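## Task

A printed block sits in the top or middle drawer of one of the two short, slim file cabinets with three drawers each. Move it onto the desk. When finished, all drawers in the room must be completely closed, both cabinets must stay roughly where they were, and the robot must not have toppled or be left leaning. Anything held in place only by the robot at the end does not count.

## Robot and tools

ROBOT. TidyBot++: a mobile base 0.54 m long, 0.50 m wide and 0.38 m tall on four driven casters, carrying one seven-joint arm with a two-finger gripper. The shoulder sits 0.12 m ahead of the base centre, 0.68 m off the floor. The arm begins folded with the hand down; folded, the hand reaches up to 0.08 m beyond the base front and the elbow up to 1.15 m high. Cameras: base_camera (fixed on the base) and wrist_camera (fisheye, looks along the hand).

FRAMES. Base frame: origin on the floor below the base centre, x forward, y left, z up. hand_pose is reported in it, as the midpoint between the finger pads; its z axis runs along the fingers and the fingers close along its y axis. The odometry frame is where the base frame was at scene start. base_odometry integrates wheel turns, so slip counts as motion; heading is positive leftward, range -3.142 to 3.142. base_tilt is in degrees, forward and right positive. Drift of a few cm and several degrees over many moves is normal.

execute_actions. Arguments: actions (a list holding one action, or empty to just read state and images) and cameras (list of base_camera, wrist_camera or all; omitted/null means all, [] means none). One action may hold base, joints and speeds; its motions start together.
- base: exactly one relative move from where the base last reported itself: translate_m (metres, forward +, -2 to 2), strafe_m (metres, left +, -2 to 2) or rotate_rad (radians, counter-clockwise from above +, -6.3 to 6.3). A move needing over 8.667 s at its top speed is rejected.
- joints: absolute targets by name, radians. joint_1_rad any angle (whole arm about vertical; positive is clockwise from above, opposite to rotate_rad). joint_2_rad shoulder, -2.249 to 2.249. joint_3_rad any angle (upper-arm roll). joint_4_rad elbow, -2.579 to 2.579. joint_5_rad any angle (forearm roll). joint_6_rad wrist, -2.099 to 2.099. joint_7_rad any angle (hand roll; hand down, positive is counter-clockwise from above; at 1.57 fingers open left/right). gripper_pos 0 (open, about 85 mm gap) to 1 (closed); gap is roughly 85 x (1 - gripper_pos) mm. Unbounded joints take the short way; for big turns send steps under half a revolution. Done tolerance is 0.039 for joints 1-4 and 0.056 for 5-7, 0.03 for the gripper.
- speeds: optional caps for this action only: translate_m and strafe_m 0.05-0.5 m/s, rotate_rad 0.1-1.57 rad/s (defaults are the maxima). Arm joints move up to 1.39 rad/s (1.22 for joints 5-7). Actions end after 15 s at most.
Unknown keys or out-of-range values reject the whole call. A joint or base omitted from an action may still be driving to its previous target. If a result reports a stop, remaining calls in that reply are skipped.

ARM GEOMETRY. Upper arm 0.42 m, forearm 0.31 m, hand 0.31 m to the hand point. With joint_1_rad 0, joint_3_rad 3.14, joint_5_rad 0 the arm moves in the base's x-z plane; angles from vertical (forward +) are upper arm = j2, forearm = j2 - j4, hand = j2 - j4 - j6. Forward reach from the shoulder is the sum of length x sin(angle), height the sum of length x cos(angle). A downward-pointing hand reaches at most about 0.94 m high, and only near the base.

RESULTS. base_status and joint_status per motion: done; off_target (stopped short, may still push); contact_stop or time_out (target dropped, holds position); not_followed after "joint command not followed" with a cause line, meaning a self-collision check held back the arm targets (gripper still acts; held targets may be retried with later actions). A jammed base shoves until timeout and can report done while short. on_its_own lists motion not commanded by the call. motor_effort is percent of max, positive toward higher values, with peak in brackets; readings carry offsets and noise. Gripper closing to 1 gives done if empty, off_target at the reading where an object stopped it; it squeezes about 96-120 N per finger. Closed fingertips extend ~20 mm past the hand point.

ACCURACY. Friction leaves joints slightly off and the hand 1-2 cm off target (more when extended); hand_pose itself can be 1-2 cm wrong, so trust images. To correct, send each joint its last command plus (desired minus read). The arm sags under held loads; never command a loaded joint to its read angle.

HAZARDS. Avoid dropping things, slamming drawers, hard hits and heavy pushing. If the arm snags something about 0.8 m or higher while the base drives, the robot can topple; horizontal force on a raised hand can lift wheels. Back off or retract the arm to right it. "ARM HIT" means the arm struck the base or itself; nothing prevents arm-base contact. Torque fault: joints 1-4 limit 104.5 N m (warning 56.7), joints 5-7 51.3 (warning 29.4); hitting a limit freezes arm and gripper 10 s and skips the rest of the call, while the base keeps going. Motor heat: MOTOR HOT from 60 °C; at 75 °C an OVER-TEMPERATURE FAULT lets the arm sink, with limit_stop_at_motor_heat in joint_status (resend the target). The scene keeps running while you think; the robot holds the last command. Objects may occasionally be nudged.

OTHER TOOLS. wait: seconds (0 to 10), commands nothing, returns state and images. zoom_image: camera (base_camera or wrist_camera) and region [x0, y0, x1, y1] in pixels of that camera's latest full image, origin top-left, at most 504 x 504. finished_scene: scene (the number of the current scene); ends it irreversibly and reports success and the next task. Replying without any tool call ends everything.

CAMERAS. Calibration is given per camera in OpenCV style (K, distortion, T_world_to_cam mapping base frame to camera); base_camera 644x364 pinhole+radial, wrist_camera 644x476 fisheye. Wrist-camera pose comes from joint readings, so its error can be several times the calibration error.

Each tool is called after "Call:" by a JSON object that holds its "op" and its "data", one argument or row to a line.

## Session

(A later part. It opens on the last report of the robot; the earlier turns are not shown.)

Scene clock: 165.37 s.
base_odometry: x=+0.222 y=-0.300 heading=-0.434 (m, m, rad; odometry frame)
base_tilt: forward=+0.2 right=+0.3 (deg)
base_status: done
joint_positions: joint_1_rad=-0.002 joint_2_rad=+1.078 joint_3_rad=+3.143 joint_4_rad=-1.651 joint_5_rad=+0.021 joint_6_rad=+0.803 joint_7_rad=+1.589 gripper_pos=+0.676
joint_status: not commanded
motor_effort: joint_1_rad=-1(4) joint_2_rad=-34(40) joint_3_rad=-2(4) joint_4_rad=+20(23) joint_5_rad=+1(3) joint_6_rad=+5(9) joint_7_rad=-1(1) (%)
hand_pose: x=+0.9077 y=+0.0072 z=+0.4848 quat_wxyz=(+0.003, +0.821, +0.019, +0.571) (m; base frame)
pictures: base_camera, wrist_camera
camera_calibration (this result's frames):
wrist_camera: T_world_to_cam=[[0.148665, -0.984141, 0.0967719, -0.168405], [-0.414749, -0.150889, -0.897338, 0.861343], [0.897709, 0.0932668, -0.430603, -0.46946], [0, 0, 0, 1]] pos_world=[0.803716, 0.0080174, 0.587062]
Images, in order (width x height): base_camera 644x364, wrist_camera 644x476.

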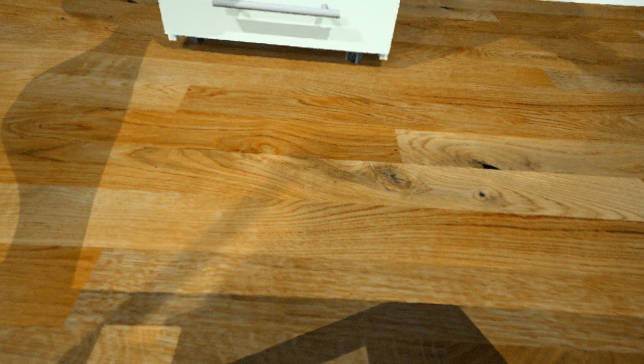

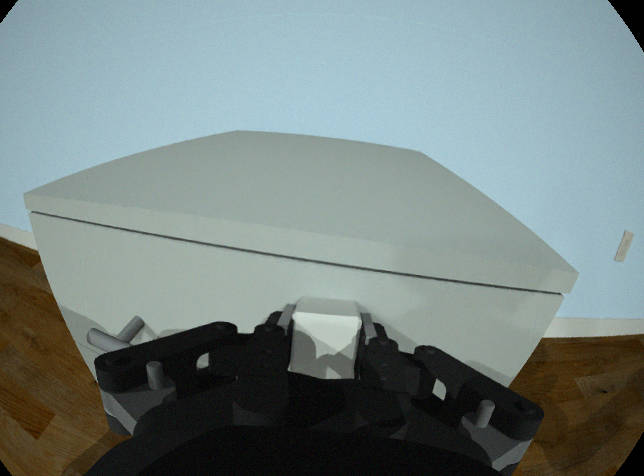

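Shut. Back off and face the desk.

Call:
{"op": "execute_actions", "data": {
  "actions": [
    {"base":{"translate_m":-0.3}}
  ],
  "cameras": []
}}

Call:
{"op": "execute_actions", "data": {
  "actions": [
    {"base":{"rotate_rad":1.57},"joints":{"joint_2_rad":0.1,"joint_4_rad":-1.6,"joint_6_rad":-0.3}}
  ]
}}

Scene clock: 172.20 s.
base_odometry: x=-0.050 y=-0.174 heading=-0.434 (m, m, rad; odometry frame)
base_tilt: forward=+0.2 right=+0.3 (deg)
base_status: done
joint_positions: joint_1_rad=-0.003 joint_2_rad=+1.094 joint_3_rad=+3.142 joint_4_rad=-1.610 joint_5_rad=+0.021 joint_6_rad=+0.803 joint_7_rad=+1.589 gripper_pos=+0.676
joint_status: not commanded
motor_effort: joint_1_rad=+0(6) joint_2_rad=-41(43) joint_3_rad=-2(4) joint_4_rad=+13(19) joint_5_rad=+1(0) joint_6_rad=+6(7) joint_7_rad=-1(1) (%)
hand_pose: x=+0.9204 y=+0.0082 z=+0.4889 quat_wxyz=(+0.003, +0.814, +0.019, +0.581) (m; base frame)
pictures: none
No camera images: the call's "cameras" was empty. Leave "cameras" out to get every camera's image.

Scene clock: 174.80 s.
base_odometry: x=-0.050 y=-0.174 heading=+1.136 (m, m, rad; odometry frame)
base_tilt: forward=+0.2 right=+0.3 (deg)
base_status: done
joint_positions: joint_1_rad=-0.007 joint_2_rad=+0.107 joint_3_rad=+3.131 joint_4_rad=-1.598 joint_5_rad=+0.021 joint_6_rad=-0.269 joint_7_rad=+1.589 gripper_pos=+0.676
joint_status: all done
motor_effort: joint_1_rad=-1(7) joint_2_rad=-22(43) joint_3_rad=-1(5) joint_4_rad=+22(21) joint_5_rad=+1(2) joint_6_rad=+7(7) joint_7_rad=-1(0) (%)
hand_pose: x=+0.7617 y=+0.0103 z=+0.9354 quat_wxyz=(+0.008, +0.834, +0.022, +0.551) (m; base frame)
pictures: base_camera, wrist_camera
camera_calibration (this result's frames):
wrist_camera: T_world_to_cam=[[0.151627, -0.983295, 0.100694, -0.193181], [-0.458607, -0.160228, -0.874075, 1.21732], [0.875608, 0.0863548, -0.475241, -0.0859168], [0, 0, 0, 1]] pos_world=[0.662794, 0.0125148, 1.04265]
Images, in order (width x height): base_camera 644x364, wrist_camera 644x476.

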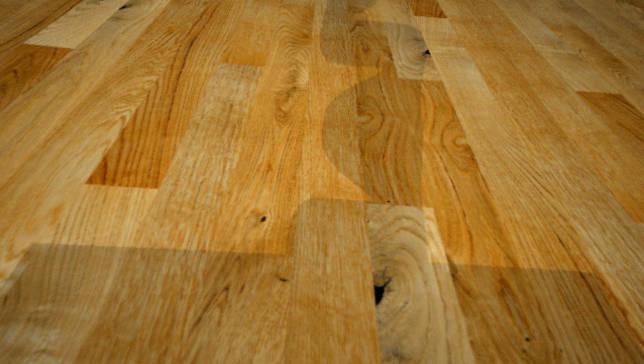

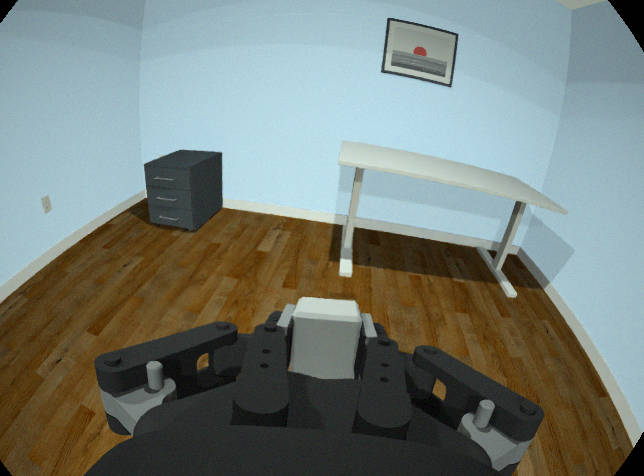

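Call:
{"op": "execute_actions", "data": {
  "actions": [
    {"base":{"strafe_m":-0.45}}
  ],
  "cameras": []
}}

Call:
{"op": "execute_actions", "data": {
  "actions": [
    {"base":{"translate_m":1.5},"joints":{"joint_6_rad":-0.9}}
  ]
}}

Scene clock: 182.53 s.
base_odometry: x=+0.358 y=-0.363 heading=+1.137 (m, m, rad; odometry frame)
base_tilt: forward=+0.2 right=+0.2 (deg)
base_status: done
joint_positions: joint_1_rad=+0.002 joint_2_rad=+0.107 joint_3_rad=+3.140 joint_4_rad=-1.598 joint_5_rad=+0.021 joint_6_rad=-0.269 joint_7_rad=+1.589 gripper_pos=+0.676
joint_status: not commanded
motor_effort: joint_1_rad=-1(2) joint_2_rad=-22(23) joint_3_rad=-1(2) joint_4_rad=+22(22) joint_5_rad=+1(1) joint_6_rad=+7(7) joint_7_rad=-1(1) (%)
hand_pose: x=+0.7618 y=-0.0009 z=+0.9354 quat_wxyz=(+0.013, +0.834, +0.014, +0.551) (m; base frame)
pictures: none
No camera images: the call's "cameras" was empty. Leave "cameras" out to get every camera's image.

Scene clock: 186.90 s.
base_odometry: x=+0.990 y=+0.998 heading=+1.137 (m, m, rad; odometry frame)
base_tilt: forward=+0.2 right=+0.2 (deg)
base_status: done
joint_positions: joint_1_rad=+0.002 joint_2_rad=+0.102 joint_3_rad=+3.140 joint_4_rad=-1.602 joint_5_rad=+0.021 joint_6_rad=-0.892 joint_7_rad=+1.589 gripper_pos=+0.676
joint_status: all done
motor_effort: joint_1_rad=+0(1) joint_2_rad=-20(23) joint_3_rad=-1(0) joint_4_rad=+20(22) joint_5_rad=+1(1) joint_6_rad=+3(7) joint_7_rad=-2(1) (%)
hand_pose: x=+0.6351 y=-0.0042 z=+0.7930 quat_wxyz=(+0.012, +0.963, +0.013, +0.270) (m; base frame)
pictures: base_camera, wrist_camera
camera_calibration (this result's frames):
wrist_camera: T_world_to_cam=[[0.156562, -0.987619, 0.00988348, -0.104997], [-0.885029, -0.144727, -0.442468, 0.961048], [0.43842, 0.0605263, -0.89673, 0.57024], [0, 0, 0, 1]] pos_world=[0.616989, 0.00087748, 0.937622]
Images, in order (width x height): base_camera 644x364, wrist_camera 644x476.

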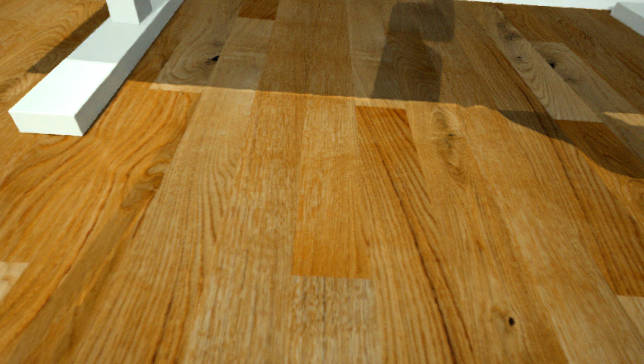

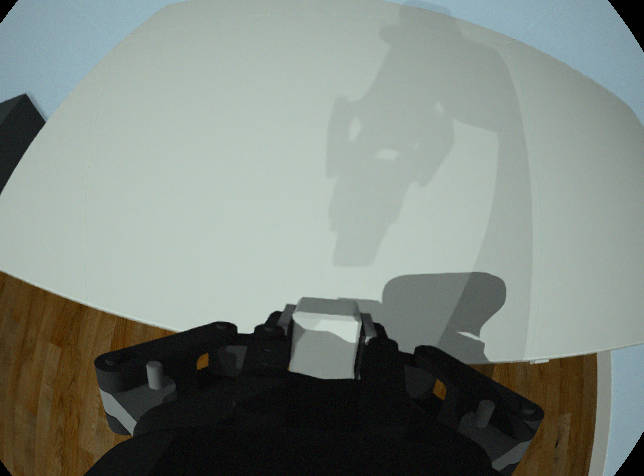

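Call:
{"op": "execute_actions", "data": {
  "actions": [
    {"joints":{"joint_2_rad":0.27,"joint_4_rad":-1.2,"joint_6_rad":-1.67}}
  ],
  "cameras": []
}}

Call:
{"op": "execute_actions", "data": {
  "actions": [
    {"base":{"translate_m":0.22},"speeds":{"translate_m":0.2}}
  ],
  "cameras": ["wrist_camera"]
}}

Scene clock: 196.10 s.
base_odometry: x=+0.990 y=+0.998 heading=+1.137 (m, m, rad; odometry frame)
base_tilt: forward=+0.2 right=+0.2 (deg)
base_status: not commanded
joint_positions: joint_1_rad=+0.002 joint_2_rad=+0.252 joint_3_rad=+3.140 joint_4_rad=-1.211 joint_5_rad=+0.021 joint_6_rad=-1.641 joint_7_rad=+1.589 gripper_pos=+0.676
joint_status: all done
motor_effort: joint_1_rad=-1(0) joint_2_rad=-23(24) joint_3_rad=-1(1) joint_4_rad=+17(21) joint_5_rad=+1(1) joint_6_rad=+0(3) joint_7_rad=-2(1) (%)
hand_pose: x=+0.5479 y=-0.0056 z=+0.8121 quat_wxyz=(+0.011, +1.000, +0.008, +0.018) (m; base frame)
pictures: none
No camera images: the call's "cameras" was empty. Leave "cameras" out to get every camera's image.

Scene clock: 197.97 s.
base_odometry: x=+1.083 y=+1.197 heading=+1.136 (m, m, rad; odometry frame)
base_tilt: forward=+0.3 right=+0.3 (deg)
base_status: done
joint_positions: joint_1_rad=+0.002 joint_2_rad=+0.262 joint_3_rad=+3.140 joint_4_rad=-1.210 joint_5_rad=+0.021 joint_6_rad=-1.642 joint_7_rad=+1.589 gripper_pos=+0.676
joint_status: not commanded
motor_effort: joint_1_rad=-1(2) joint_2_rad=-23(25) joint_3_rad=-1(2) joint_4_rad=+17(18) joint_5_rad=+1(1) joint_6_rad=+0(1) joint_7_rad=-1(1) (%)
hand_pose: x=+0.5493 y=-0.0056 z=+0.8078 quat_wxyz=(+0.011, +1.000, +0.008, +0.013) (m; base frame)
pictures: wrist_camera
camera_calibration (this result's frames):
wrist_camera: T_world_to_cam=[[0.125861, -0.989881, -0.0655378, -0.0153797], [-0.989986, -0.129582, 0.0559989, 0.546593], [-0.0639247, 0.0578335, -0.996278, 0.977611], [0, 0, 0, 1]] pos_world=[0.605549, -0.000934218, 0.942355]
Images, in order (width x height): wrist_camera 644x476.

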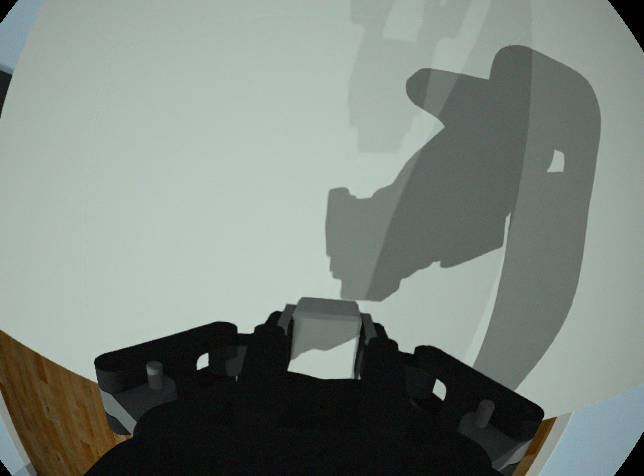

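Lower in steps.

Call:
{"op": "execute_actions", "data": {
  "actions": [
    {"joints":{"joint_4_rad":-1.33,"joint_6_rad":-1.52}}
  ],
  "cameras": ["wrist_camera"]
}}

Scene clock: 203.30 s.
base_odometry: x=+1.083 y=+1.197 heading=+1.136 (m, m, rad; odometry frame)
base_tilt: forward=+0.3 right=+0.2 (deg)
base_status: not commanded
joint_positions: joint_1_rad=+0.002 joint_2_rad=+0.263 joint_3_rad=+3.140 joint_4_rad=-1.324 joint_5_rad=+0.021 joint_6_rad=-1.550 joint_7_rad=+1.589 gripper_pos=+0.676
joint_status: all done
motor_effort: joint_1_rad=+0(0) joint_2_rad=-23(24) joint_3_rad=-1(1) joint_4_rad=+17(18) joint_5_rad=+1(1) joint_6_rad=+0(0) joint_7_rad=+0(1) (%)
hand_pose: x=+0.5442 y=-0.0056 z=+0.7717 quat_wxyz=(+0.010, +1.000, +0.009, +0.002) (m; base frame)
pictures: wrist_camera
camera_calibration (this result's frames):
wrist_camera: T_world_to_cam=[[0.126313, -0.989636, -0.0683002, -0.0152135], [-0.988226, -0.131528, 0.0781691, 0.525474], [-0.0863423, 0.0576222, -0.994598, 0.952195], [0, 0, 0, 1]] pos_world=[0.603423, -0.000808821, 0.904936]
Images, in order (width x height): wrist_camera 644x476.

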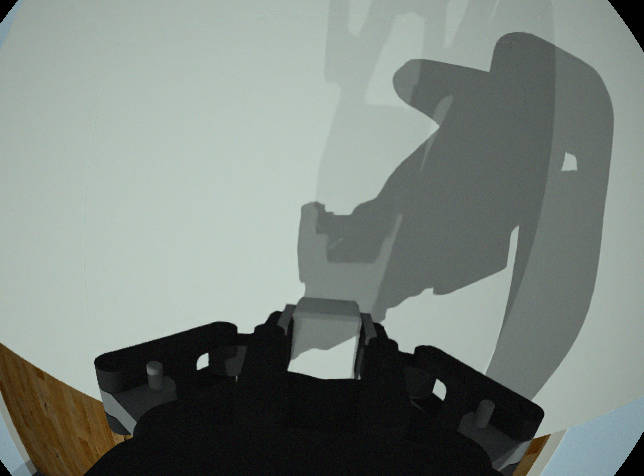

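Call:
{"op": "execute_actions", "data": {
  "actions": [
    {"joints":{"joint_4_rad":-1.385,"joint_6_rad":-1.47}}
  ],
  "cameras": ["wrist_camera"]
}}

Scene clock: 206.90 s.
base_odometry: x=+1.083 y=+1.197 heading=+1.136 (m, m, rad; odometry frame)
base_tilt: forward=+0.3 right=+0.2 (deg)
base_status: not commanded
joint_positions: joint_1_rad=+0.002 joint_2_rad=+0.264 joint_3_rad=+3.140 joint_4_rad=-1.379 joint_5_rad=+0.021 joint_6_rad=-1.501 joint_7_rad=+1.589 gripper_pos=+0.676
joint_status: all done
motor_effort: joint_1_rad=-1(0) joint_2_rad=-23(24) joint_3_rad=-1(1) joint_4_rad=+17(17) joint_5_rad=+1(1) joint_6_rad=-1(0) joint_7_rad=-1(1) (%)
hand_pose: x=+0.5413 y=-0.0056 z=+0.7541 quat_wxyz=(+0.010, +1.000, +0.010, -0.002) (m; base frame)
pictures: wrist_camera
camera_calibration (this result's frames):
wrist_camera: T_world_to_cam=[[0.126835, -0.989501, -0.0692878, -0.0155629], [-0.987483, -0.132561, 0.0854702, 0.518051], [-0.0937578, 0.0575799, -0.993929, 0.937889], [0, 0, 0, 1]] pos_world=[0.601475, -0.000729576, 0.886839]
Images, in order (width x height): wrist_camera 644x476.

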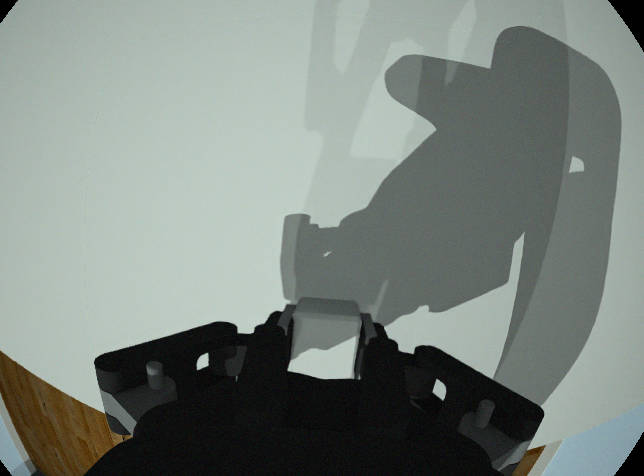

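Call:
{"op": "execute_actions", "data": {
  "actions": [
    {"joints":{"joint_4_rad":-1.43,"joint_6_rad":-1.43}}
  ],
  "cameras": []
}}

Scene clock: 210.43 s.
base_odometry: x=+1.083 y=+1.197 heading=+1.136 (m, m, rad; odometry frame)
base_tilt: forward=+0.3 right=+0.3 (deg)
base_status: not commanded
joint_positions: joint_1_rad=+0.002 joint_2_rad=+0.258 joint_3_rad=+3.140 joint_4_rad=-1.410 joint_5_rad=+0.021 joint_6_rad=-1.463 joint_7_rad=+1.589 gripper_pos=+0.676
joint_status: all done
motor_effort: joint_1_rad=-1(0) joint_2_rad=-21(23) joint_3_rad=-1(1) joint_4_rad=+16(17) joint_5_rad=+1(1) joint_6_rad=+1(1) joint_7_rad=-1(0) (%)
hand_pose: x=+0.5427 y=-0.0056 z=+0.7468 quat_wxyz=(+0.010, +1.000, +0.010, +0.005) (m; base frame)
pictures: none
No camera images: the call's "cameras" was empty. Leave "cameras" out to get every camera's image.

Contact.

Call:
{"op": "execute_actions", "data": {
  "actions": [
    {"joints":{"gripper_pos":0.2}}
  ],
  "cameras": []
}}

Call:
{"op": "execute_actions", "data": {
  "actions": [
    {"joints":{"joint_4_rad":-1.2,"joint_6_rad":-1.67}}
  ],
  "cameras": ["wrist_camera"]
}}

Call:
{"op": "finished_scene", "data": {
  "scene": 1
}}

Scene clock: 216.53 s.
base_odometry: x=+1.083 y=+1.197 heading=+1.136 (m, m, rad; odometry frame)
base_tilt: forward=+0.2 right=+0.3 (deg)
base_status: not commanded
joint_positions: joint_1_rad=+0.002 joint_2_rad=+0.261 joint_3_rad=+3.140 joint_4_rad=-1.422 joint_5_rad=+0.021 joint_6_rad=-1.462 joint_7_rad=+1.589 gripper_pos=+0.200
joint_status: all done
motor_effort: joint_1_rad=-1(1) joint_2_rad=-22(23) joint_3_rad=-1(1) joint_4_rad=+17(17) joint_5_rad=+1(1) joint_6_rad=-1(0) joint_7_rad=-1(1) (%)
hand_pose: x=+0.5389 y=-0.0056 z=+0.7418 quat_wxyz=(+0.010, +1.000, +0.010, -0.002) (m; base frame)
pictures: none
No camera images: the call's "cameras" was empty. Leave "cameras" out to get every camera's image.

Scene clock: 217.77 s.
base_odometry: x=+1.083 y=+1.197 heading=+1.136 (m, m, rad; odometry frame)
base_tilt: forward=+0.2 right=+0.3 (deg)
base_status: not commanded
joint_positions: joint_1_rad=+0.002 joint_2_rad=+0.261 joint_3_rad=+3.140 joint_4_rad=-1.209 joint_5_rad=+0.021 joint_6_rad=-1.639 joint_7_rad=+1.589 gripper_pos=+0.200
joint_status: all done
motor_effort: joint_1_rad=-1(0) joint_2_rad=-23(24) joint_3_rad=-1(1) joint_4_rad=+17(18) joint_5_rad=+1(1) joint_6_rad=+0(0) joint_7_rad=-1(2) (%)
hand_pose: x=+0.5504 y=-0.0056 z=+0.8087 quat_wxyz=(+0.011, +1.000, +0.008, +0.016) (m; base frame)
pictures: wrist_camera
camera_calibration (this result's frames):
wrist_camera: T_world_to_cam=[[0.126257, -0.989874, -0.0648756, -0.0162099], [-0.990254, -0.129641, 0.0508888, 0.551865], [-0.058784, 0.0578183, -0.996595, 0.975984], [0, 0, 0, 1]] pos_world=[0.605906, -0.000931356, 0.943525]
Images, in order (width x height): wrist_camera 644x476.

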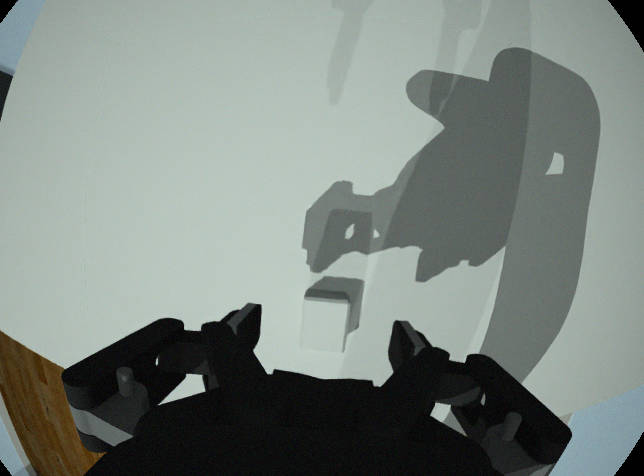

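The scene is finished: the task was done.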